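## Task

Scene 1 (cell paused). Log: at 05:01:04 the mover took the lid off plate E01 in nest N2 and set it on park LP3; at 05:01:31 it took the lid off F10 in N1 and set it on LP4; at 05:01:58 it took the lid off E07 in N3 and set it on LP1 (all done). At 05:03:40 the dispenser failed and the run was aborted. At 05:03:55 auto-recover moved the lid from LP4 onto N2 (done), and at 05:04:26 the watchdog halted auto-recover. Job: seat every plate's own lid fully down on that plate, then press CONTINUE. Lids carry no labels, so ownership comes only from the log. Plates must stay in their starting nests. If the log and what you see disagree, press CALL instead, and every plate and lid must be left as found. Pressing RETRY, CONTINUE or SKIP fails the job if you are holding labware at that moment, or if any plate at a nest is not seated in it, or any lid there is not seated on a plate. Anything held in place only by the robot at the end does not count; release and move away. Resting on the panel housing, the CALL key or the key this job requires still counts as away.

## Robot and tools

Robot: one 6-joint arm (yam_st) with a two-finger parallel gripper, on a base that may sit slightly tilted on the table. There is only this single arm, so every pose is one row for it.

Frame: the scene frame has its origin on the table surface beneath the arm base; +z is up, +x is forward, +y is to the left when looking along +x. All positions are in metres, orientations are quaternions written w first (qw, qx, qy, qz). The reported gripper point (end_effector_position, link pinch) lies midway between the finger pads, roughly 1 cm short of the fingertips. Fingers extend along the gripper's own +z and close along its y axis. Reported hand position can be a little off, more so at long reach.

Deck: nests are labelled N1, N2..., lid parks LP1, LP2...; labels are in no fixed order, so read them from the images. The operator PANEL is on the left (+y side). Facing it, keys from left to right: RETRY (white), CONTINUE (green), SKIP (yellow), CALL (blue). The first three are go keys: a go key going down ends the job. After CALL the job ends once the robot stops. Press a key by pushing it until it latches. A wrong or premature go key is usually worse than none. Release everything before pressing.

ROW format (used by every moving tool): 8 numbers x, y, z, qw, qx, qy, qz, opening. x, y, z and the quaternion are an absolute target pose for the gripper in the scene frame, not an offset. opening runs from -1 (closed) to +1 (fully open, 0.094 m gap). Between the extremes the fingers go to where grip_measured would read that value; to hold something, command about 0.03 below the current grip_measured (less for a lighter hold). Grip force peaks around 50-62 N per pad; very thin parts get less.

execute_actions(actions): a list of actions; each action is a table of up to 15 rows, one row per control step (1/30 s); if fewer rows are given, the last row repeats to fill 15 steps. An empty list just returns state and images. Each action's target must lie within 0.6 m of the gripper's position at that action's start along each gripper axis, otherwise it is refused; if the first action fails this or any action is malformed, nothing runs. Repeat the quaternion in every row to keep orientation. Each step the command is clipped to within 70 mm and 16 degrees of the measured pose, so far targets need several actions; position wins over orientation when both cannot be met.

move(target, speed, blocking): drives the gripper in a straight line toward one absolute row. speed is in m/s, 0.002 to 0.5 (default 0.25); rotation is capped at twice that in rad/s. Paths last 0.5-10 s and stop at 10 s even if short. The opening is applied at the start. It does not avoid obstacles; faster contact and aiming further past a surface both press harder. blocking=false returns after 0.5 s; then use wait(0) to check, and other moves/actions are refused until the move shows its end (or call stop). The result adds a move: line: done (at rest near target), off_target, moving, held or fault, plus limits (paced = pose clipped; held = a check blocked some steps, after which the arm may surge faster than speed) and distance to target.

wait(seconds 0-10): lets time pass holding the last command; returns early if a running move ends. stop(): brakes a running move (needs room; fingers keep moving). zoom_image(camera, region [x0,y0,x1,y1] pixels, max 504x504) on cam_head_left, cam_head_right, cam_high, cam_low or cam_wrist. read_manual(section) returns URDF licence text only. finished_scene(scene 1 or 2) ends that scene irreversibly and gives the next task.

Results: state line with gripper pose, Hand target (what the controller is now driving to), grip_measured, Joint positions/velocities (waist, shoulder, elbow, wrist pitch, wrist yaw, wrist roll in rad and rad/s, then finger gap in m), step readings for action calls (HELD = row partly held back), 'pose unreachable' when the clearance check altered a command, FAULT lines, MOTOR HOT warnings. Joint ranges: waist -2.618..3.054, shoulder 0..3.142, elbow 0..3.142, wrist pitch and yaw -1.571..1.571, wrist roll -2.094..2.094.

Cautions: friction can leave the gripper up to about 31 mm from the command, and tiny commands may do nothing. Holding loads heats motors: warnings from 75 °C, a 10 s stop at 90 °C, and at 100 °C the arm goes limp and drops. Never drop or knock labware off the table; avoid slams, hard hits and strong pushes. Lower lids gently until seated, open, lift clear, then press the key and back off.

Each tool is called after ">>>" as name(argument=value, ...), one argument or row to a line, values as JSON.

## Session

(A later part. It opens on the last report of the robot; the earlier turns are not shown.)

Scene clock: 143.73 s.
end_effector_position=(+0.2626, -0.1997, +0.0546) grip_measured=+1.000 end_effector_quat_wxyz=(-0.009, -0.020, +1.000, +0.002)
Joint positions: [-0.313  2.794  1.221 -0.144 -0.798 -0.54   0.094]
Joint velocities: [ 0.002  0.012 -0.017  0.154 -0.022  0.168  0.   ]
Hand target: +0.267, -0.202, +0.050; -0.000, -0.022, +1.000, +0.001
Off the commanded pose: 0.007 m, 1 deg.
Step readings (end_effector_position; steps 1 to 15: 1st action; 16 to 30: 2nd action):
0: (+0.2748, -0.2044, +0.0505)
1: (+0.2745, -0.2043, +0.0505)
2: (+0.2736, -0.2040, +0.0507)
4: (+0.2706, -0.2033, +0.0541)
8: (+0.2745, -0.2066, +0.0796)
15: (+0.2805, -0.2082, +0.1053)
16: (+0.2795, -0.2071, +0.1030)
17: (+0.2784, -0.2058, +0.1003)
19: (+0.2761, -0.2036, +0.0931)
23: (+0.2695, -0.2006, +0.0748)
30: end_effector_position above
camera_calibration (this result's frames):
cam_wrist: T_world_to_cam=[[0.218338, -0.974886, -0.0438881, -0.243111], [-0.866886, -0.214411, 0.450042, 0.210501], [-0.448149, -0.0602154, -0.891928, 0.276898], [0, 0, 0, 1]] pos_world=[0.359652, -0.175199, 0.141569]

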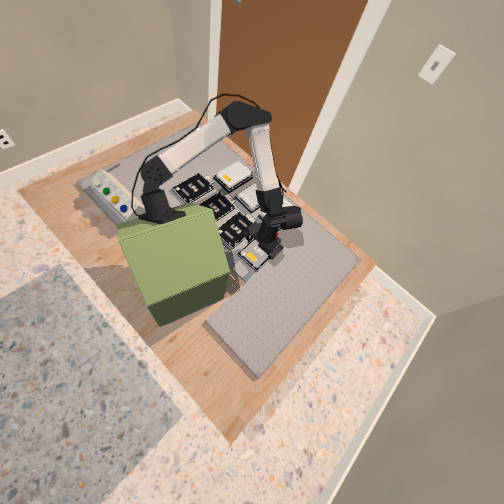

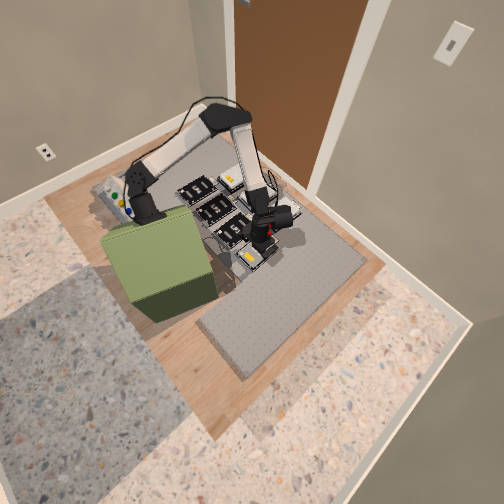

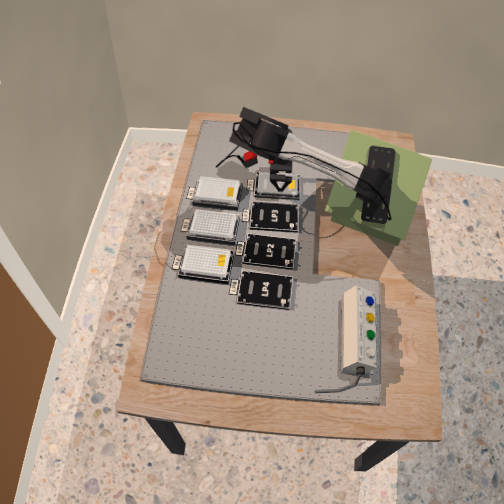

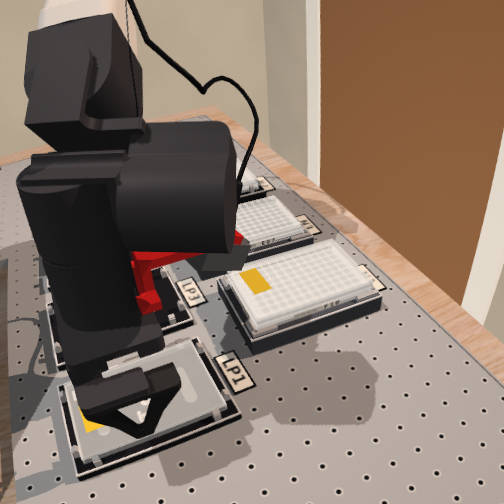

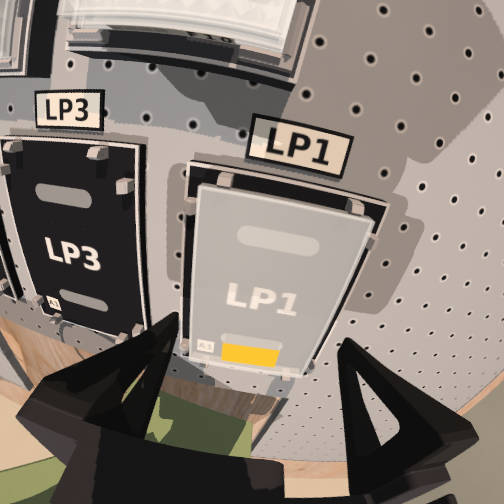

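>>> execute_actions(
  actions=[
    [[0.267,-0.2005,0.054,0,-0.022,1,0,1],[0.267,-0.2005,0.060,0,-0.022,1,0,1],[0.267,-0.2005,0.066,0,-0.022,1,0,1],[0.267,-0.2005,0.074,0,-0.022,1,0,1],[0.267,-0.2005,0.082,0,-0.022,1,0,1],[0.267,-0.2005,0.090,0,-0.022,1,0,1],[0.267,-0.2005,0.098,0,-0.022,1,0,1],[0.267,-0.2005,0.106,0,-0.022,1,0,1],[0.267,-0.2005,0.110,0,-0.022,1,0,1],[0.267,-0.2005,0.110,0,-0.022,1,0,1],[0.267,-0.2005,0.106,0,-0.022,1,0,1],[0.267,-0.2005,0.102,0,-0.022,1,0,1],[0.267,-0.2005,0.098,0,-0.022,1,0,1],[0.267,-0.2005,0.094,0,-0.022,1,0,1],[0.267,-0.2005,0.090,0,-0.022,1,0,1]],
    [[0.267,-0.2005,0.086,0,-0.022,1,0,1],[0.267,-0.2005,0.082,0,-0.022,1,0,1],[0.267,-0.2005,0.078,0,-0.022,1,0,1],[0.267,-0.2005,0.074,0,-0.022,1,0,1],[0.267,-0.2005,0.070,0,-0.022,1,0,1],[0.267,-0.2005,0.066,0,-0.022,1,0,1],[0.267,-0.2005,0.062,0,-0.022,1,0,1],[0.267,-0.2005,0.058,0,-0.022,1,0,1],[0.267,-0.2005,0.054,0,-0.022,1,0,1],[0.267,-0.2005,0.050,0,-0.022,1,0,1],[0.267,-0.2005,0.046,0,-0.022,1,0,1],[0.267,-0.2005,0.042,0,-0.022,1,0,1],[0.267,-0.2005,0.038,0,-0.022,1,0,1],[0.267,-0.2005,0.034,0,-0.022,1,0,1],[0.267,-0.2005,0.031,0,-0.022,1,0,1]],
  ],
)

Scene clock: 145.53 s.
end_effector_position=(+0.2612, -0.1976, +0.0449) grip_measured=+1.000 end_effector_quat_wxyz=(-0.012, -0.022, +1.000, +0.003)
Joint positions: [-0.288  2.812  1.221 -0.11  -0.801 -0.515  0.094]
Joint velocities: [ 0.252  0.242  0.027  0.374 -0.066  0.315  0.   ]
Hand target: +0.266, -0.200, +0.032; -0.003, -0.023, +1.000, +0.003
Off the commanded pose: 0.015 m, 1 deg.
Step readings (end_effector_position; steps 1 to 15: 1st action; 16 to 30: 2nd action):
0: (+0.2675, -0.2022, +0.0545)
1: (+0.2675, -0.2022, +0.0545)
2: (+0.2674, -0.2022, +0.0545)
4: (+0.2669, -0.2018, +0.0567)
8: (+0.2727, -0.2044, +0.0797)
15: (+0.2814, -0.2073, +0.1056)
16: (+0.2806, -0.2062, +0.1034)
17: (+0.2798, -0.2051, +0.1009)
19: (+0.2777, -0.2030, +0.0936)
23: (+0.2715, -0.2001, +0.0753)
30: end_effector_position above
camera_calibration (this result's frames):
cam_wrist: T_world_to_cam=[[0.221536, -0.973993, -0.0475288, -0.241748], [-0.863375, -0.218567, 0.454766, 0.212192], [-0.453327, -0.0597117, -0.889342, 0.269071], [0, 0, 0, 1]] pos_world=[0.358734, -0.173016, 0.131309]

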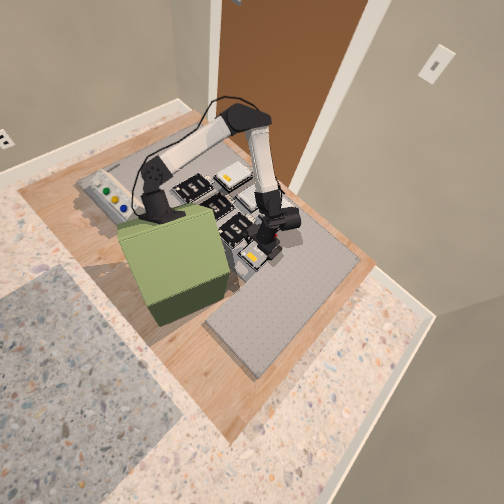

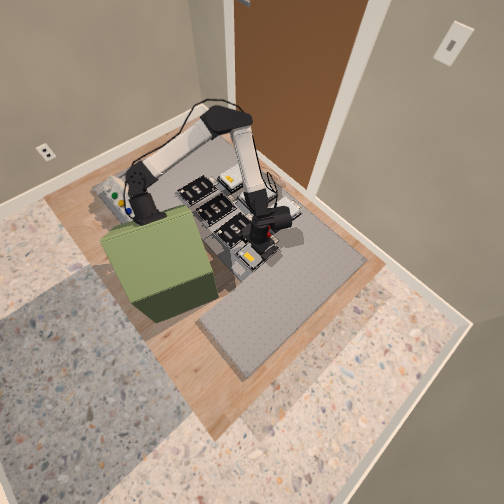

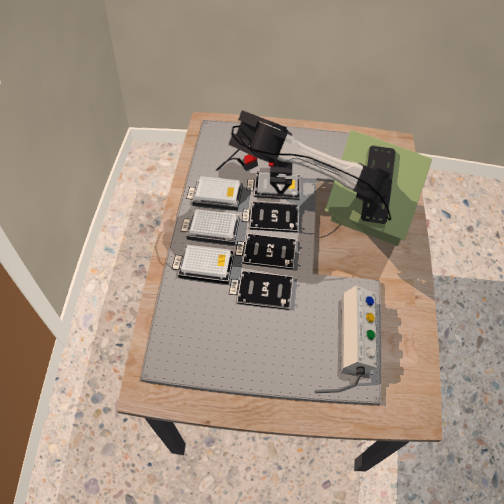

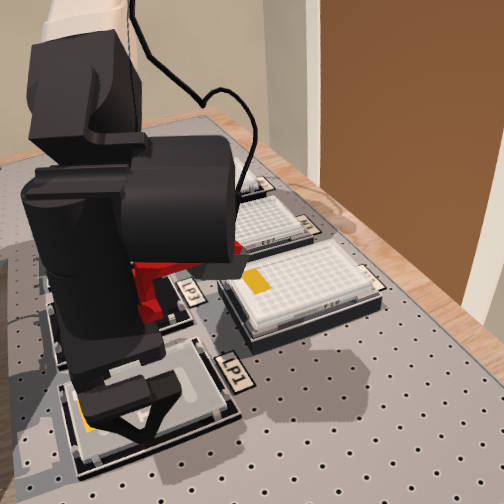

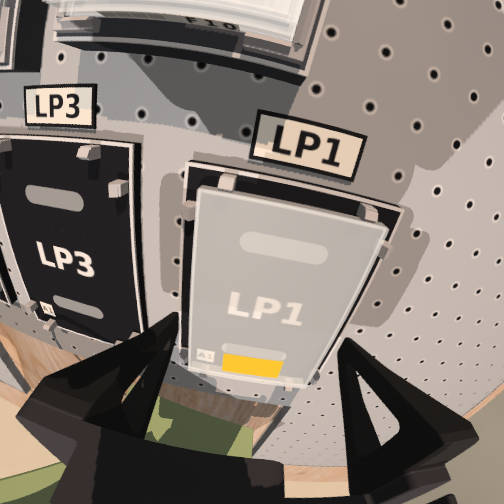

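>>> execute_actions(
  actions=[
    [[0.267,-0.2005,0.031,0,-0.022,1,0,1]],
  ],
)

Scene clock: 146.30 s.
end_effector_position=(+0.2671, -0.2004, +0.0361) grip_measured=+1.000 end_effector_quat_wxyz=(+0.000, -0.020, +1.000, -0.002)
Joint positions: [-0.268  2.831  1.221 -0.031 -0.804 -0.454  0.094]
Joint velocities: [-0.007  0.007  0.012  0.051 -0.022  0.007  0.   ]
Hand target: +0.267, -0.201, +0.031; +0.000, -0.022, +1.000, -0.000
Off the commanded pose: 0.005 m, 0 deg.
Step readings (end_effector_position):
0: (+0.2619, -0.1981, +0.0361)
1: (+0.2625, -0.1984, +0.0361)
2: (+0.2633, -0.1988, +0.0361)
4: (+0.2648, -0.1994, +0.0361)
8: (+0.2663, -0.2001, +0.0361)
15: end_effector_position above
camera_calibration (this result's frames):
cam_wrist: T_world_to_cam=[[0.218245, -0.975393, -0.0312793, -0.246199], [-0.875671, -0.209879, 0.434915, 0.226393], [-0.430777, -0.0675274, -0.899928, 0.256542], [0, 0, 0, 1]] pos_world=[0.36249, -0.175302, 0.124707]

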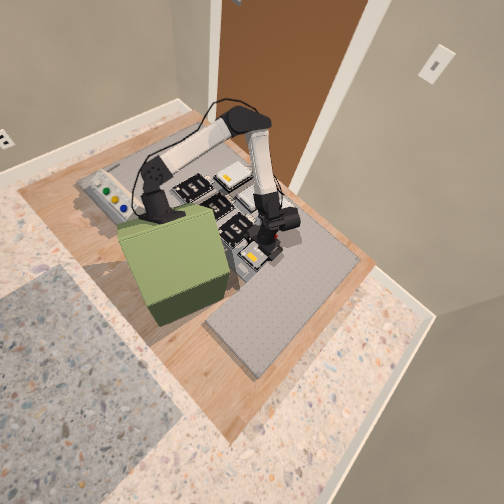

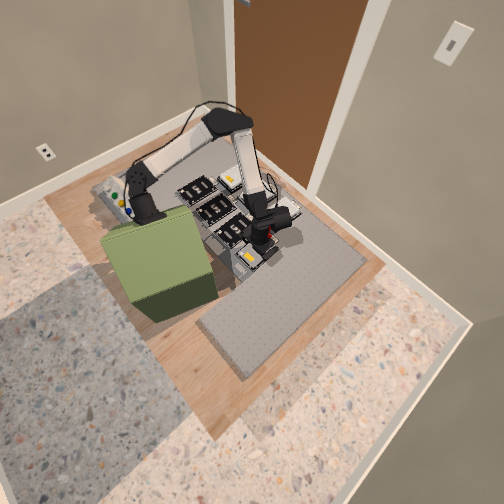

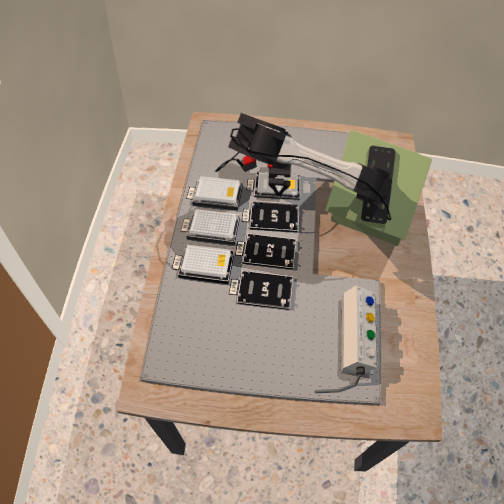

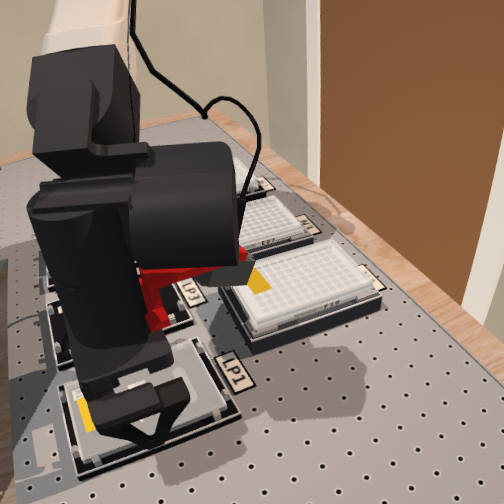

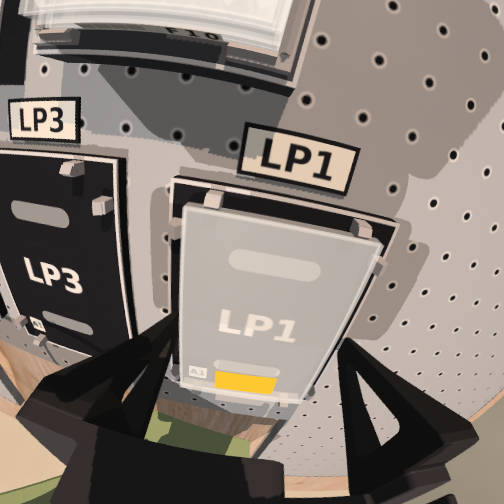

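>>> execute_actions(
  actions=[
    [[0.267,-0.2005,0.031,0,-0.022,1,0,0.95],[0.267,-0.2005,0.031,0,-0.022,1,0,0.92],[0.267,-0.2005,0.031,0,-0.022,1,0,0.89],[0.267,-0.2005,0.031,0,-0.022,1,0,0.86],[0.267,-0.2005,0.031,0,-0.022,1,0,0.84],[0.267,-0.2005,0.031,0,-0.022,1,0,0.82],[0.267,-0.2005,0.031,0,-0.022,1,0,0.80],[0.267,-0.2005,0.031,0,-0.022,1,0,0.79],[0.267,-0.2005,0.031,0,-0.022,1,0,0.78],[0.267,-0.2005,0.031,0,-0.022,1,0,0.77],[0.267,-0.2005,0.031,0,-0.022,1,0,0.76]],
  ],
)

Scene clock: 147.10 s.
end_effector_position=(+0.2682, -0.1985, +0.0361) grip_measured=+0.783 end_effector_quat_wxyz=(+0.003, -0.020, +1.000, +0.003)
Joint positions: [-0.268  2.831  1.221 -0.029 -0.817 -0.453  0.084]
Joint velocities: [ 0.007 -0.002  0.002 -0.095 -0.022 -0.095  0.001]
Hand target: +0.267, -0.200, +0.031; +0.000, -0.022, +1.000, -0.000
Off the commanded pose: 0.006 m, 1 deg.
Step readings (end_effector_position):
0: (+0.2673, -0.2005, +0.0361)
1: (+0.2673, -0.2005, +0.0361)
2: (+0.2673, -0.2005, +0.0361)
4: (+0.2676, -0.1998, +0.0361)
8: (+0.2682, -0.1985, +0.0361)
15: end_effector_position above
camera_calibration (this result's frames):
cam_wrist: T_world_to_cam=[[0.218559, -0.974951, -0.0412568, -0.24417], [-0.878207, -0.214952, 0.427256, 0.22771], [-0.425422, -0.0571487, -0.903189, 0.257894], [0, 0, 0, 1]] pos_world=[0.363056, -0.174369, 0.125562]

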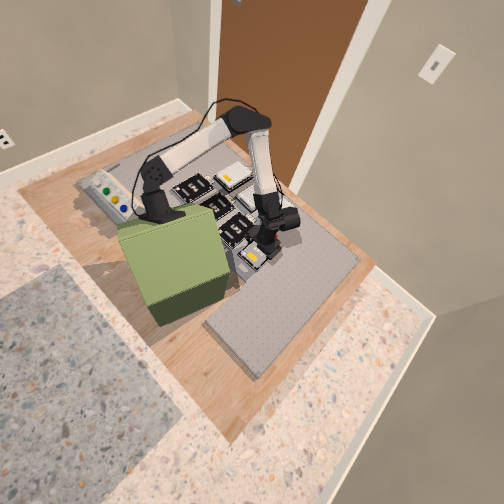

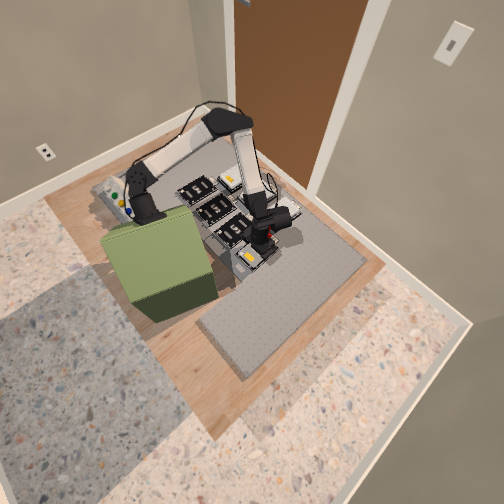

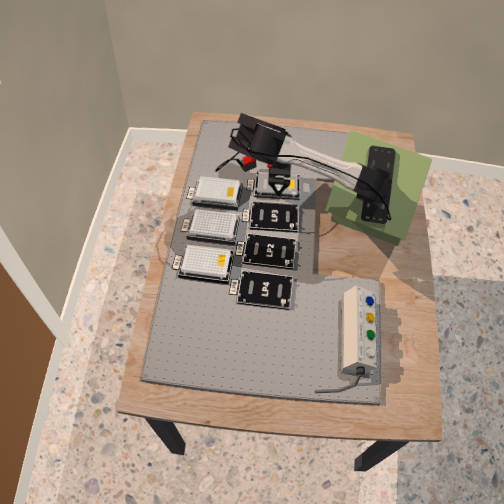

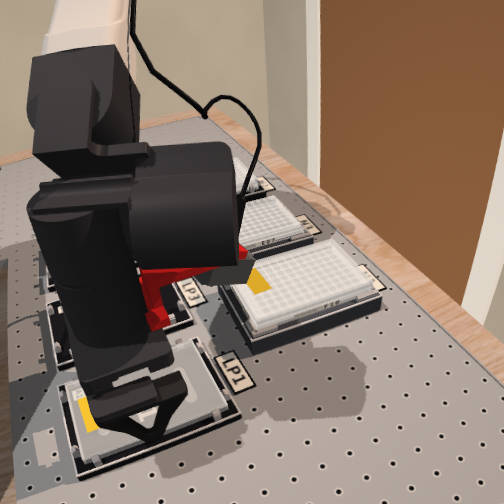

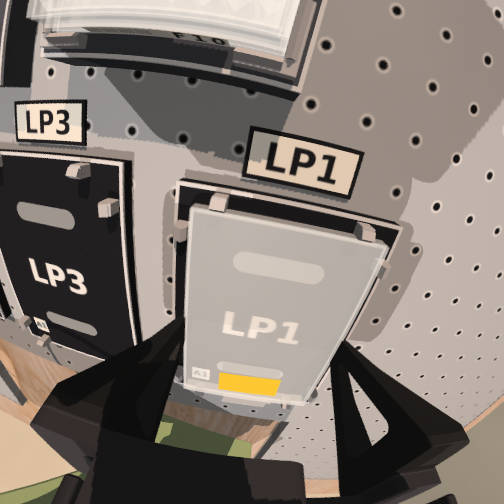

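>>> execute_actions(
  actions=[
    [[0.267,-0.2005,0.034,0,-0.022,1,0,0.76],[0.267,-0.2005,0.037,0,-0.022,1,0,0.76],[0.267,-0.2005,0.040,0,-0.022,1,0,0.76],[0.266,-0.2005,0.044,0,-0.022,1,0,0.76],[0.265,-0.2005,0.048,0,-0.022,1,0,0.76],[0.264,-0.2005,0.053,0,-0.022,1,0,0.76],[0.264,-0.2005,0.058,0,-0.022,1,0,0.76],[0.264,-0.2005,0.064,0,-0.022,1,0,0.76],[0.264,-0.2005,0.071,0,-0.022,1,0,0.76],[0.264,-0.2005,0.078,0,-0.022,1,0,0.76],[0.264,-0.2005,0.086,0,-0.022,1,0,0.76],[0.264,-0.2005,0.094,0,-0.022,1,0,0.76],[0.264,-0.2005,0.102,0,-0.022,1,0,0.76],[0.264,-0.2005,0.110,0,-0.022,1,0,0.76],[0.266,-0.198,0.117,0,-0.022,1,0,0.76]],
    [[0.275,-0.189,0.122,0,-0.02,1,0,0.76],[0.287,-0.177,0.125,0,-0.018,1,0,0.76],[0.30,-0.164,0.125,0,-0.016,1,0,0.76],[0.313,-0.151,0.125,0,-0.014,1,0,0.76],[0.326,-0.138,0.125,0,-0.012,1,0,0.76],[0.339,-0.125,0.125,0,-0.01,1,0,0.76],[0.352,-0.112,0.125,0,-0.008,1,0,0.76],[0.365,-0.099,0.125,0,-0.006,1,0,0.76],[0.378,-0.086,0.125,0,-0.004,1,0,0.76],[0.391,-0.073,0.125,0,-0.002,1,0,0.76],[0.404,-0.060,0.125,0,0,1,0,0.76],[0.417,-0.047,0.125,0,0,1,0,0.76],[0.43,-0.034,0.125,0,0,1,0,0.76],[0.44,-0.022,0.125,0,0,1,0,0.76],[0.448,-0.012,0.125,0,0,1,0,0.76]],
    [[0.453,-0.006,0.125,0,0,1,0,0.76],[0.455,-0.003,0.125,0,0,1,0,0.76]],
  ],
)

Scene clock: 149.83 s.
end_effector_position=(+0.4538, +0.0033, +0.1263) grip_measured=+0.783 end_effector_quat_wxyz=(+0.007, -0.015, +1.000, +0.004)
Joint positions: [-0.005  2.315  1.58  -0.617 -0.8   -0.055  0.084]
Joint velocities: [-0.002  0.002  0.007 -0.139 -0.051  0.095  0.   ]
Hand target: +0.455, -0.003, +0.125; +0.001, -0.000, +1.000, -0.000
Off the commanded pose: 0.007 m, 2 deg.
Step readings (end_effector_position; steps 1 to 15: 1st action; 16 to 30: 2nd action; 31 to 45: 3rd action):
0: (+0.2682, -0.1985, +0.0361)
1: (+0.2682, -0.1985, +0.0361)
2: (+0.2681, -0.1984, +0.0361)
4: (+0.2673, -0.1983, +0.0363)
8: (+0.2679, -0.1990, +0.0446)
15: (+0.2852, -0.2094, +0.0976)
16: (+0.2879, -0.2093, +0.1063)
17: (+0.2914, -0.2070, +0.1139)
19: (+0.3039, -0.1949, +0.1252)
23: (+0.3404, -0.1421, +0.1280)
30: (+0.4269, -0.0371, +0.1197)
31: (+0.4395, -0.0248, +0.1206)
32: (+0.4504, -0.0141, +0.1219)
34: (+0.4648, +0.0003, +0.1245)
38: (+0.4644, +0.0038, +0.1267)
45: end_effector_position above
camera_calibration (this result's frames):
cam_wrist: T_world_to_cam=[[0.209237, -0.976977, -0.0416647, -0.0800019], [-0.883347, -0.207116, 0.420476, 0.398686], [-0.419425, -0.0511746, -0.906346, 0.427555], [0, 0, 0, 1]] pos_world=[0.548245, 0.0262943, 0.216542]

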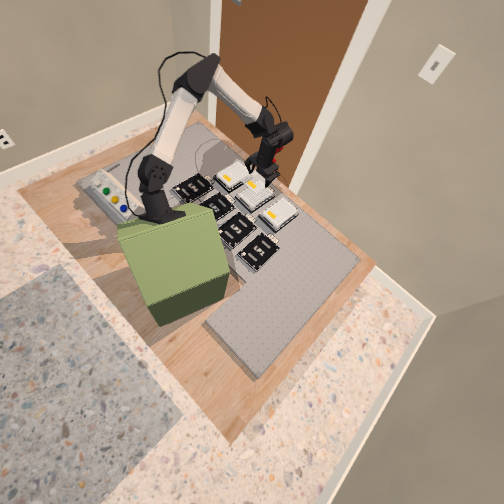

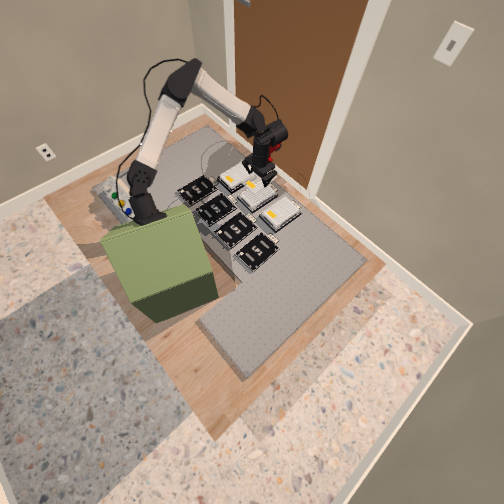

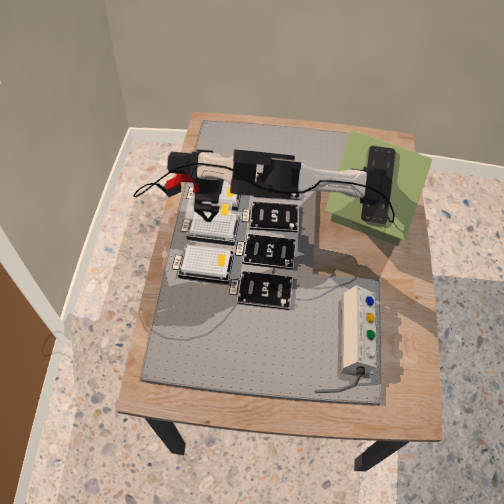

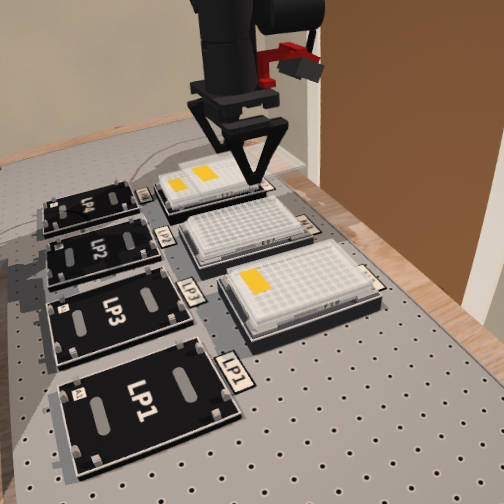

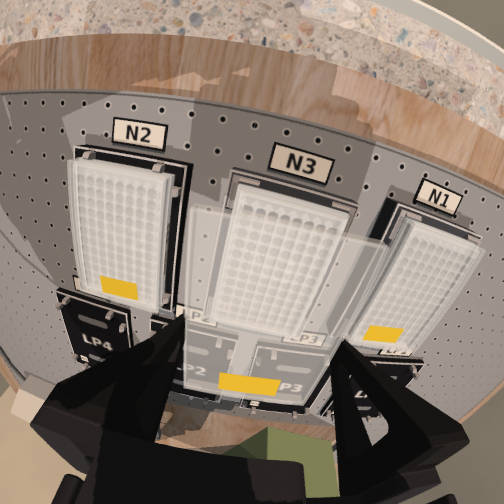

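>>> execute_actions(
  actions=[
    [[0.458,-0.003,0.122,0,0.004,1,0,0.76],[0.458,-0.003,0.119,0,0.004,1,0,0.76],[0.458,-0.003,0.116,0,0.004,1,0,0.76],[0.458,-0.003,0.113,0,0.004,1,0,0.76],[0.458,-0.003,0.110,0,0.004,1,0,0.76],[0.458,-0.003,0.107,0,0.004,1,0,0.76],[0.458,-0.003,0.104,0,0.004,1,0,0.76],[0.458,-0.003,0.101,0,0.004,1,0,0.76],[0.458,-0.003,0.098,0,0.004,1,0,0.76],[0.458,-0.003,0.095,0,0.004,1,0,0.76],[0.458,-0.003,0.092,0,0.004,1,0,0.76],[0.458,-0.003,0.089,0,0.004,1,0,0.76],[0.458,-0.003,0.086,0,0.004,1,0,0.76],[0.458,-0.003,0.083,0,0.004,1,0,0.76],[0.458,-0.003,0.080,0,0.004,1,0,0.76]],
    [[0.458,-0.003,0.077,0,0.004,1,0,0.76],[0.458,-0.003,0.074,0,0.004,1,0,0.76],[0.458,-0.003,0.071,0,0.004,1,0,0.76],[0.458,-0.003,0.068,0,0.004,1,0,0.76]],
    [[0.458,-0.003,0.068,0,0.004,1,0,0.76]],
  ],
)

Scene clock: 152.10 s.
end_effector_position=(+0.4521, -0.0037, +0.0731) grip_measured=+0.783 end_effector_quat_wxyz=(-0.004, +0.011, +1.000, +0.002)
Joint positions: [ 0.07   2.428  1.599 -0.481 -0.778  0.079  0.084]
Joint velocities: [-0.012 -0.012  0.002  0.037 -0.007 -0.007 -0.001]
Hand target: +0.458, -0.003, +0.068; +0.000, +0.004, +1.000, -0.000
Off the commanded pose: 0.008 m, 1 deg.
Step readings (end_effector_position; steps 1 to 15: 1st action; 16 to 30: 2nd action; 31 to 45: 3rd action):
0: (+0.4511, +0.0032, +0.1263)
1: (+0.4514, +0.0030, +0.1261)
2: (+0.4529, +0.0025, +0.1257)
4: (+0.4542, +0.0006, +0.1239)
8: (+0.4528, -0.0044, +0.1165)
15: (+0.4503, -0.0029, +0.0937)
16: (+0.4501, -0.0025, +0.0904)
17: (+0.4499, -0.0022, +0.0873)
19: (+0.4497, -0.0020, +0.0814)
23: (+0.4489, -0.0030, +0.0737)
30: (+0.4514, -0.0037, +0.0731)
31: (+0.4515, -0.0037, +0.0731)
32: (+0.4517, -0.0036, +0.0731)
34: (+0.4519, -0.0036, +0.0731)
38: (+0.4520, -0.0037, +0.0731)
45: end_effector_position above
camera_calibration (this result's frames):
cam_wrist: T_world_to_cam=[[0.158002, -0.986565, -0.0415296, -0.0655574], [-0.883515, -0.160029, 0.440217, 0.416933], [-0.440949, -0.0328632, -0.89693, 0.387382], [0, 0, 0, 1]] pos_world=[0.549541, 0.0147755, 0.161191]

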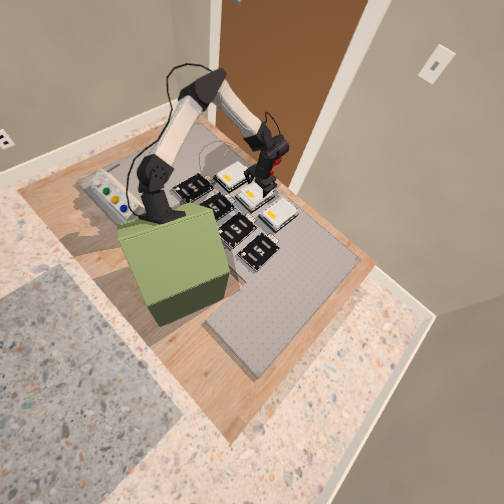

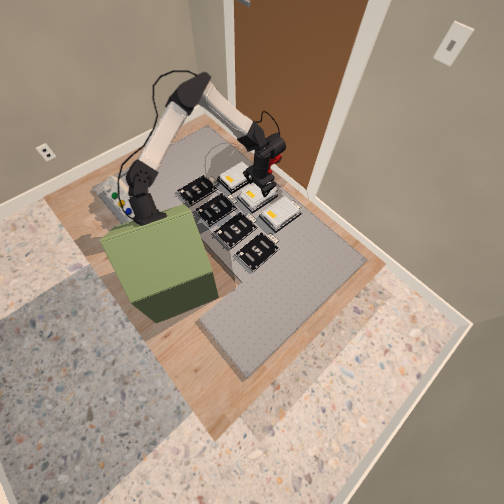

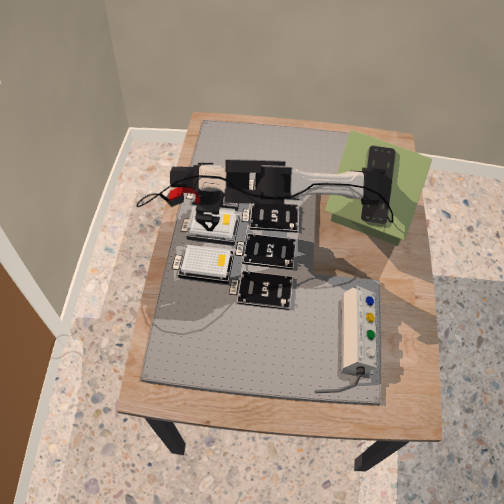

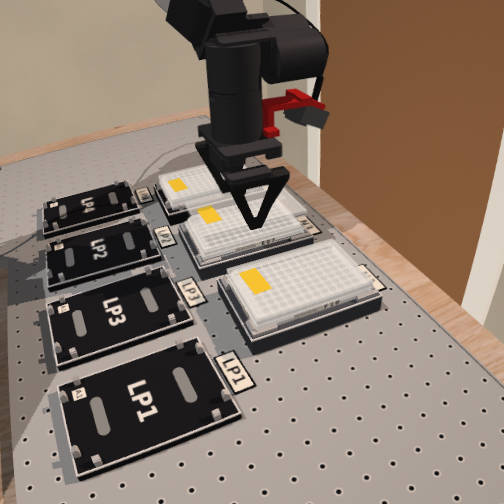

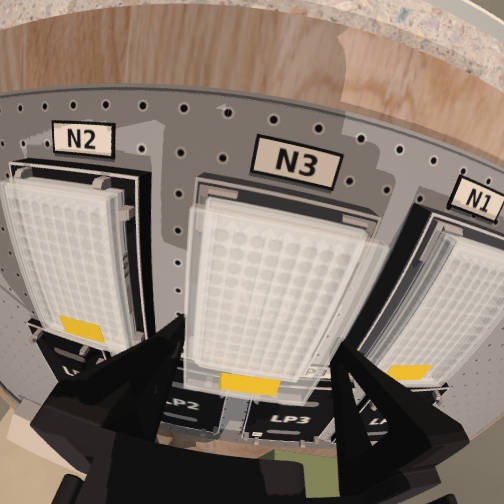

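>>> zoom_image(
  camera="cam_wrist",
  region=[170, 160, 410, 400],
)

Region (170, 160, 410, 400) of cam_wrist's 504x504 image, scaled by 2.100, with more detail than that image has.

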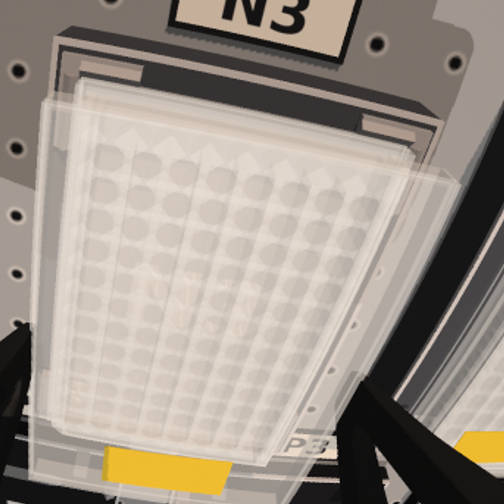

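>>> execute_actions(
  actions=[
    [[0.460,-0.0045,0.073,0,0.004,1,0,0.76],[0.460,-0.0045,0.078,0,0.004,1,0,0.76],[0.460,-0.0045,0.083,0,0.004,1,0,0.76],[0.460,-0.0045,0.088,0,0.004,1,0,0.76],[0.460,-0.0045,0.093,0,0.004,1,0,0.76],[0.460,-0.0045,0.098,0,0.004,1,0,0.76],[0.460,-0.0045,0.103,0,0.004,1,0,0.76],[0.460,-0.0045,0.108,0,0.004,1,0,0.76],[0.460,-0.0045,0.113,0,0.004,1,0,0.76],[0.460,-0.0045,0.118,0,0.004,1,0,0.76],[0.460,-0.0045,0.123,0,0.004,1,0,0.76],[0.460,-0.0045,0.125,0,0.004,1,0,0.76]],
    [[0.460,-0.0045,0.122,0,0.004,1,0,0.76],[0.460,-0.0045,0.119,0,0.004,1,0,0.76],[0.460,-0.0045,0.116,0,0.004,1,0,0.76],[0.460,-0.0045,0.113,0,0.004,1,0,0.76],[0.460,-0.0045,0.110,0,0.004,1,0,0.76],[0.460,-0.0045,0.107,0,0.004,1,0,0.76],[0.460,-0.0045,0.104,0,0.004,1,0,0.76],[0.460,-0.0045,0.101,0,0.004,1,0,0.76],[0.460,-0.0045,0.098,0,0.004,1,0,0.76],[0.460,-0.0045,0.095,0,0.004,1,0,0.76],[0.460,-0.0045,0.092,0,0.004,1,0,0.76],[0.460,-0.0045,0.089,0,0.004,1,0,0.76],[0.460,-0.0045,0.086,0,0.004,1,0,0.76],[0.460,-0.0045,0.083,0,0.004,1,0,0.76],[0.460,-0.0045,0.080,0,0.004,1,0,0.76]],
    [[0.460,-0.0045,0.077,0,0.004,1,0,0.76],[0.460,-0.0045,0.074,0,0.004,1,0,0.76],[0.460,-0.0045,0.071,0,0.004,1,0,0.76],[0.460,-0.0045,0.068,0,0.004,1,0,0.76]],
  ],
)

Scene clock: 158.93 s.
end_effector_position=(+0.4557, -0.0046, +0.0734) grip_measured=+0.783 end_effector_quat_wxyz=(-0.003, +0.009, +1.000, +0.002)
Joint positions: [ 0.067  2.438  1.621 -0.493 -0.779  0.072  0.084]
Joint velocities: [-0.002 -0.012  0.007 -0.051 -0.037  0.022 -0.001]
Hand target: +0.460, -0.005, +0.068; +0.000, +0.004, +1.000, -0.000
Off the commanded pose: 0.007 m, 1 deg.
Step readings (end_effector_position; steps 1 to 15: 1st action; 16 to 30: 2nd action; 31 to 45: 3rd action):
0: (+0.4522, -0.0037, +0.0731)
1: (+0.4522, -0.0037, +0.0731)
2: (+0.4520, -0.0037, +0.0731)
4: (+0.4504, -0.0041, +0.0734)
8: (+0.4465, -0.0089, +0.0813)
15: (+0.4538, -0.0131, +0.1156)
16: (+0.4553, -0.0127, +0.1174)
17: (+0.4566, -0.0122, +0.1180)
19: (+0.4569, -0.0115, +0.1178)
23: (+0.4572, -0.0086, +0.1151)
30: (+0.4570, -0.0029, +0.0961)
31: (+0.4565, -0.0029, +0.0925)
32: (+0.4558, -0.0031, +0.0889)
34: (+0.4546, -0.0035, +0.0821)
38: (+0.4531, -0.0045, +0.0740)
45: end_effector_position above
camera_calibration (this result's frames):
cam_wrist: T_world_to_cam=[[0.161977, -0.985916, -0.0416195, -0.0688417], [-0.883317, -0.163665, 0.439277, 0.419773], [-0.439902, -0.0343897, -0.897387, 0.388695], [0, 0, 0, 1]] pos_world=[0.552931, 0.014197, 0.161548]

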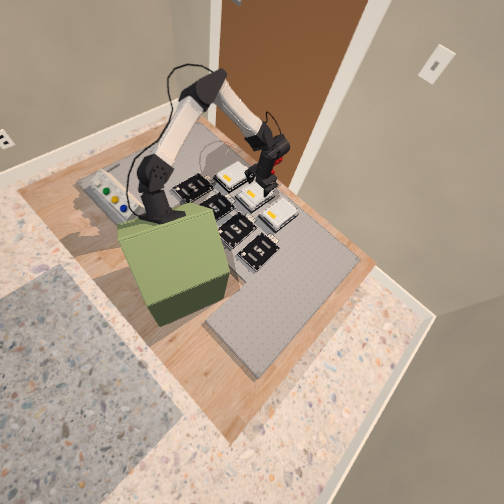

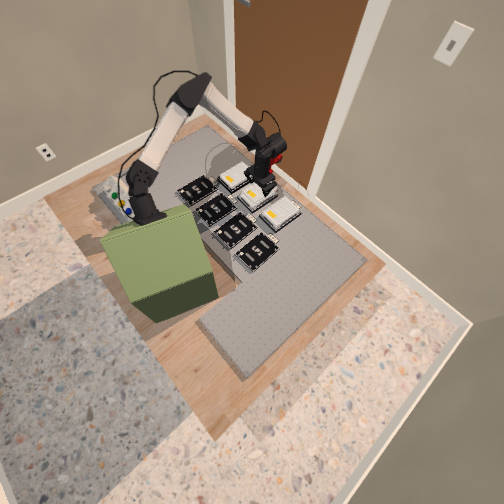

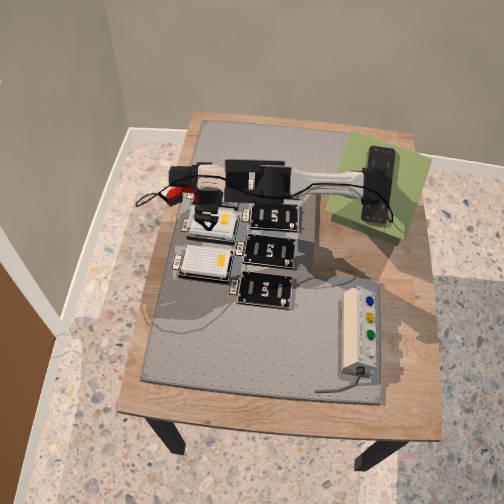

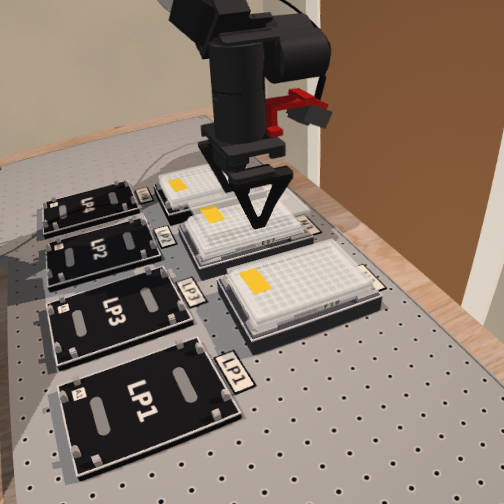

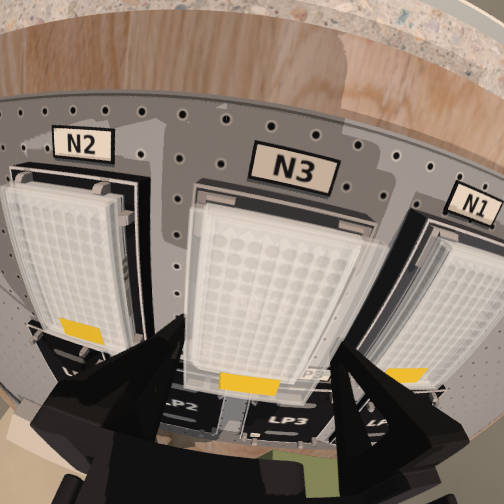

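>>> execute_actions(
  actions=[
    [[0.459,-0.004,0.073,0,0.004,1,0,0.76],[0.459,-0.004,0.078,0,0.004,1,0,0.76],[0.459,-0.004,0.083,0,0.004,1,0,0.76],[0.459,-0.004,0.088,0,0.004,1,0,0.76],[0.459,-0.004,0.093,0,0.004,1,0,0.76],[0.459,-0.004,0.098,0,0.004,1,0,0.76],[0.459,-0.004,0.103,0,0.004,1,0,0.76],[0.459,-0.004,0.108,0,0.004,1,0,0.76],[0.459,-0.004,0.113,0,0.004,1,0,0.76],[0.459,-0.004,0.118,0,0.004,1,0,0.76],[0.459,-0.004,0.123,0,0.004,1,0,0.76],[0.459,-0.004,0.125,0,0.004,1,0,0.76]],
    [[0.459,-0.004,0.122,0,0.004,1,0,0.76],[0.459,-0.004,0.119,0,0.004,1,0,0.76],[0.459,-0.004,0.116,0,0.004,1,0,0.76],[0.459,-0.004,0.113,0,0.004,1,0,0.76],[0.459,-0.004,0.110,0,0.004,1,0,0.76],[0.459,-0.004,0.107,0,0.004,1,0,0.76],[0.459,-0.004,0.104,0,0.004,1,0,0.76],[0.459,-0.004,0.101,0,0.004,1,0,0.76],[0.459,-0.004,0.098,0,0.004,1,0,0.76],[0.459,-0.004,0.095,0,0.004,1,0,0.76],[0.459,-0.004,0.092,0,0.004,1,0,0.76],[0.459,-0.004,0.089,0,0.004,1,0,0.76],[0.459,-0.004,0.086,0,0.004,1,0,0.76],[0.459,-0.004,0.083,0,0.004,1,0,0.76],[0.459,-0.004,0.080,0,0.004,1,0,0.76]],
    [[0.459,-0.004,0.077,0,0.004,1,0,0.76],[0.459,-0.004,0.074,0,0.004,1,0,0.76],[0.459,-0.004,0.071,0,0.004,1,0,0.76],[0.459,-0.004,0.068,0,0.004,1,0,0.76],[0.459,-0.004,0.065,0,0.004,1,0,0.76],[0.459,-0.004,0.062,0,0.004,1,0,0.76],[0.459,-0.004,0.059,0,0.004,1,0,0.76],[0.459,-0.004,0.056,0,0.004,1,0,0.76],[0.459,-0.004,0.053,0,0.004,1,0,0.76],[0.459,-0.004,0.050,0,0.004,1,0,0.76],[0.459,-0.004,0.048,0,0.004,1,0,0.76]],
  ],
)

Scene clock: 161.60 s.
end_effector_position=(+0.4545, -0.0042, +0.0582) grip_measured=+0.783 end_effector_quat_wxyz=(-0.004, +0.010, +1.000, +0.002)
Joint positions: [ 0.092  2.464  1.621 -0.447 -0.772  0.105  0.084]
Joint velocities: [-0.007 -0.007 -0.017 -0.051  0.007  0.125 -0.   ]
Hand target: +0.459, -0.004, +0.048; +0.000, +0.004, +1.000, +0.000
Off the commanded pose: 0.011 m, 1 deg.
Step readings (end_effector_position; steps 1 to 15: 1st action; 16 to 30: 2nd action; 31 to 45: 3rd action):
0: (+0.4564, -0.0047, +0.0734)
1: (+0.4564, -0.0047, +0.0734)
2: (+0.4564, -0.0047, +0.0734)
4: (+0.4554, -0.0050, +0.0736)
8: (+0.4538, -0.0063, +0.0831)
15: (+0.4599, -0.0091, +0.1187)
16: (+0.4597, -0.0094, +0.1201)
17: (+0.4595, -0.0096, +0.1202)
19: (+0.4589, -0.0090, +0.1197)
23: (+0.4589, -0.0064, +0.1165)
30: (+0.4580, -0.0019, +0.0965)
31: (+0.4575, -0.0017, +0.0930)
32: (+0.4570, -0.0018, +0.0896)
34: (+0.4561, -0.0021, +0.0830)
38: (+0.4549, -0.0030, +0.0709)
45: end_effector_position above
camera_calibration (this result's frames):
cam_wrist: T_world_to_cam=[[0.160085, -0.986264, -0.0406947, -0.0680516], [-0.882755, -0.161489, 0.441209, 0.425137], [-0.44172, -0.0347077, -0.896481, 0.375405], [0, 0, 0, 1]] pos_world=[0.55201, 0.0145676, 0.1462]

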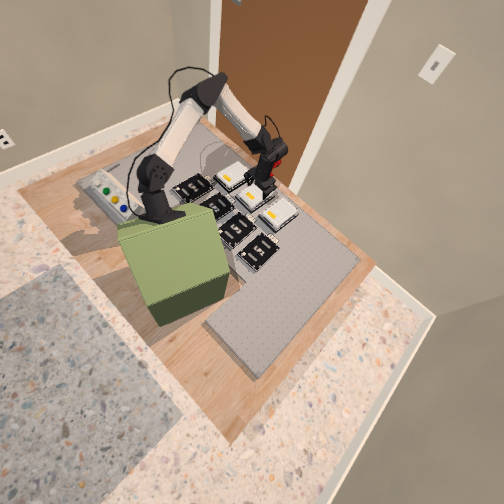

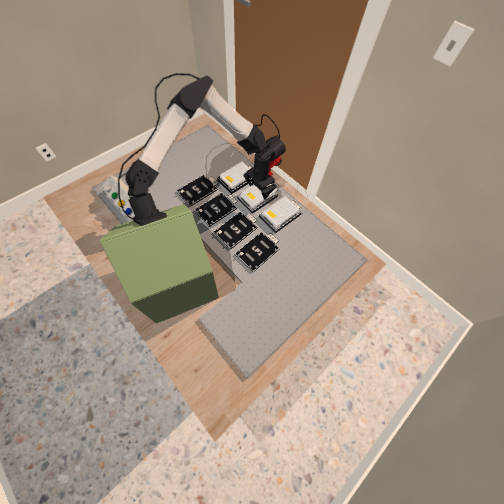

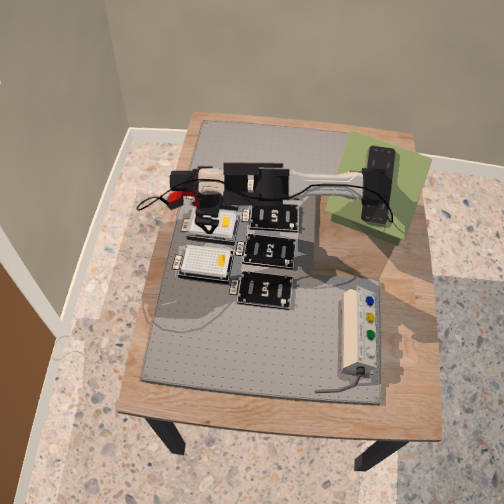

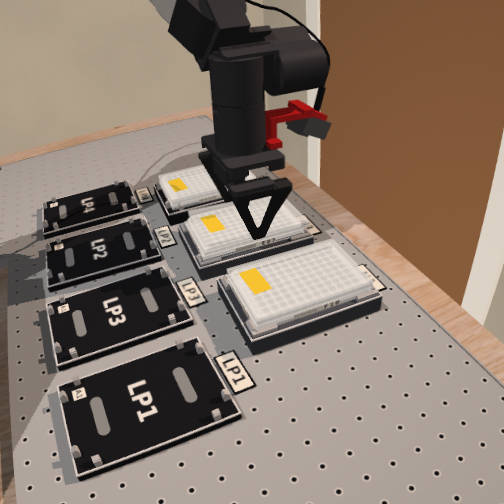

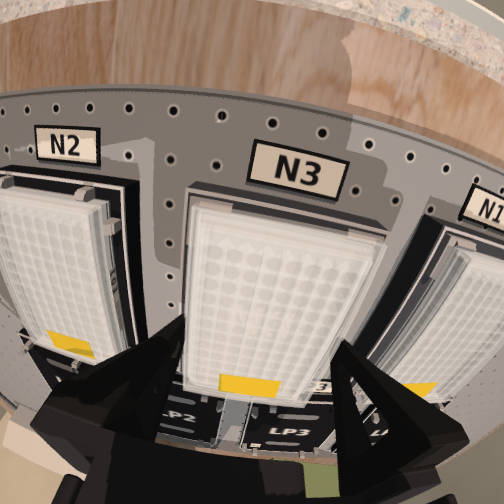

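>>> zoom_image(
  camera="cam_low",
  region=[160, 170, 340, 290],
)

>>> zoom_image(
  camera="cam_wrist",
  region=[170, 170, 410, 410],
)

Region (160, 170, 340, 290) of cam_low's 504x504 image, scaled by 2.800, with more detail than that image has.

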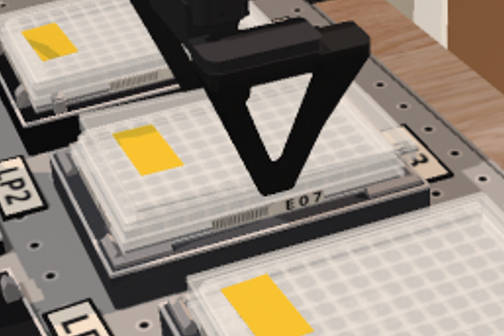

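Region (170, 170, 410, 410) of cam_wrist's 504x504 image, scaled by 2.100, with more detail than that image has.

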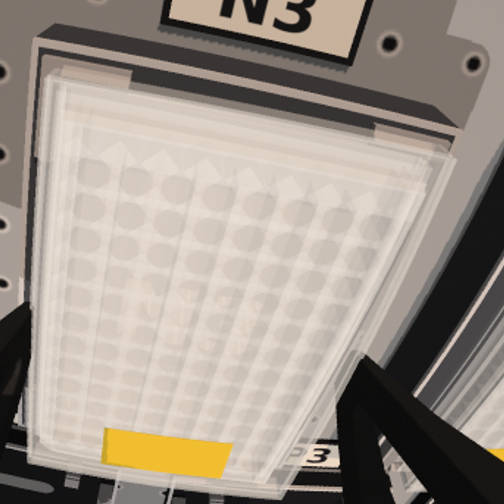

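>>> execute_actions(
  actions=[
    [[0.459,-0.004,0.050,0,0.004,1,0,0.78],[0.459,-0.004,0.051,0,0.004,1,0,0.80],[0.459,-0.004,0.052,0,0.004,1,0,0.83],[0.459,-0.004,0.053,0,0.004,1,0,0.86],[0.459,-0.004,0.054,0,0.004,1,0,0.90],[0.459,-0.004,0.055,0,0.004,1,0,0.95],[0.459,-0.004,0.056,0,0.004,1,0,1],[0.459,-0.004,0.058,0,0.004,1,0,1],[0.459,-0.004,0.062,0,0.004,1,0,1],[0.459,-0.004,0.068,0,0.004,1,0,1],[0.459,-0.004,0.075,0,0.004,1,0,1],[0.459,-0.004,0.082,0,0.004,1,0,1],[0.459,-0.004,0.089,0,0.004,1,0,1],[0.459,-0.004,0.096,0,0.004,1,0,1],[0.459,-0.004,0.103,0,0.004,1,0,1]],
    [[0.455,0.0,0.112,0,0,1,0,1],[0.445,0.01,0.121,0,0,1,0,1],[0.43,0.025,0.13,0,0,1,0,1],[0.415,0.04,0.14,0,0,1,0,1],[0.40,0.055,0.15,0,0,1,0,1],[0.385,0.07,0.16,0,0,1,0,1],[0.37,0.085,0.17,0,0,1,0,1],[0.355,0.10,0.18,0,0,1,0,1],[0.34,0.115,0.19,0,0,1,0,1],[0.325,0.13,0.20,0,0,1,0,1],[0.31,0.145,0.20,0,0,1,0,1],[0.295,0.16,0.20,0,0,1,0,1],[0.28,0.175,0.20,0,0,1,0,1],[0.265,0.19,0.20,0,0,1,0,1],[0.25,0.20,0.20,0,0,1,0,1]],
  ],
)

Scene clock: 164.80 s.
end_effector_position=(+0.3444, +0.1433, +0.1930) grip_measured=+1.000 end_effector_quat_wxyz=(+0.021, -0.044, +0.999, +0.009)
Joint positions: [ 0.153  1.596  1.039 -0.606 -0.761  0.126  0.094]
Joint velocities: [ 0.935 -1.79  -0.95  -0.139  0.154  0.711  0.   ]
Hand target: +0.304, +0.159, +0.190; -0.011, -0.004, +1.000, +0.003
Off the commanded pose: 0.110 m, 6 deg; position clipped at the last step of the last action.
Step readings (end_effector_position; steps 1 to 15: 1st action; 16 to 30: 2nd action):
0: (+0.4551, -0.0041, +0.0582)
1: (+0.4551, -0.0041, +0.0582)
2: (+0.4551, -0.0041, +0.0582)
4: (+0.4554, -0.0042, +0.0582)
8: (+0.4554, -0.0040, +0.0581)
15: (+0.4550, -0.0057, +0.0737)
16: (+0.4569, -0.0058, +0.0811)
17: (+0.4583, -0.0046, +0.0896)
19: (+0.4503, +0.0050, +0.1102)
23: (+0.4151, +0.0485, +0.1495)
30: end_effector_position above
camera_calibration (this result's frames):
cam_wrist: T_world_to_cam=[[0.267309, -0.962548, -0.0452472, 0.0610313], [-0.880853, -0.263121, 0.39353, 0.315393], [-0.390697, -0.0653381, -0.918198, 0.443674], [0, 0, 0, 1]] pos_world=[0.434843, 0.170721, 0.286026]

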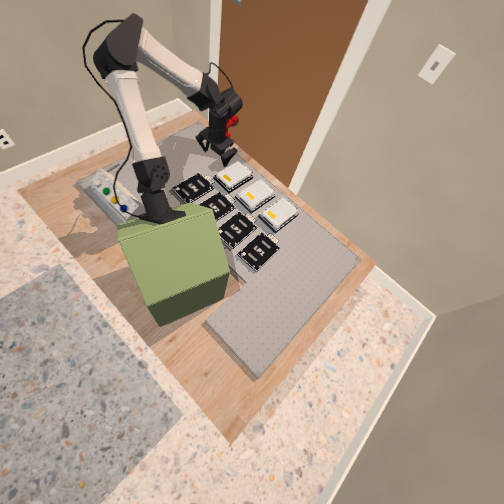

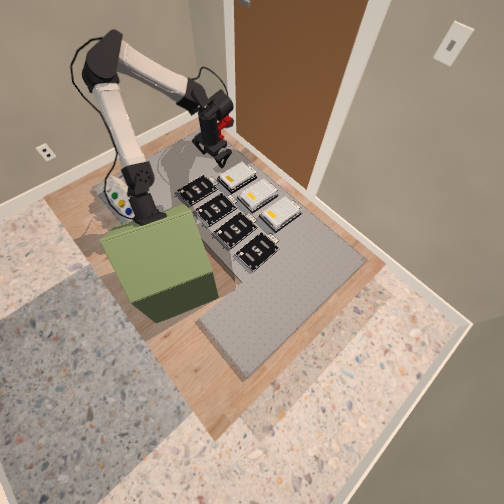

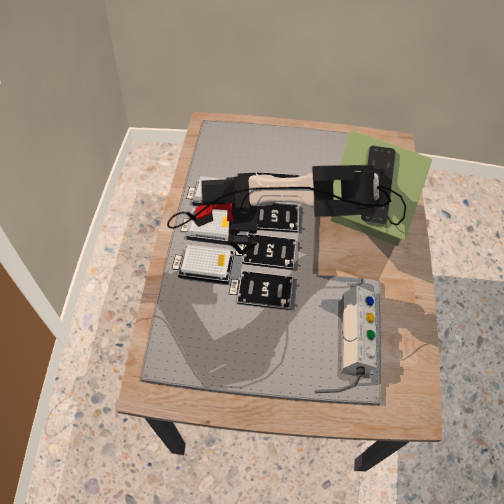

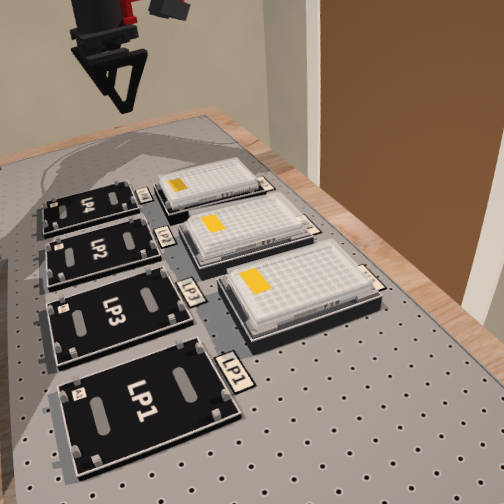

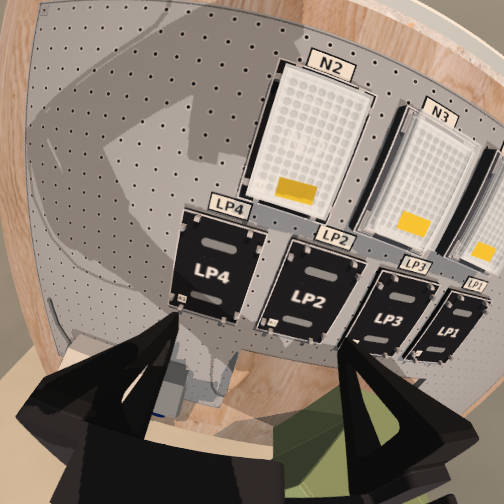

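>>> zoom_image(
  camera="cam_low",
  region=[140, 140, 400, 360],
)

Region (140, 140, 400, 360) of cam_low's 504x504 image, scaled by 1.938, with more detail than that image has; it fills the top 426 rows of this view, and the rest is white.

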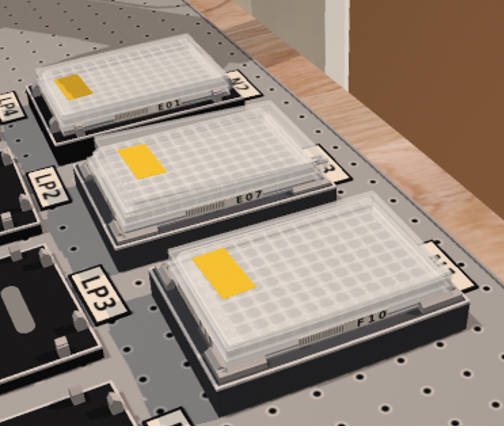

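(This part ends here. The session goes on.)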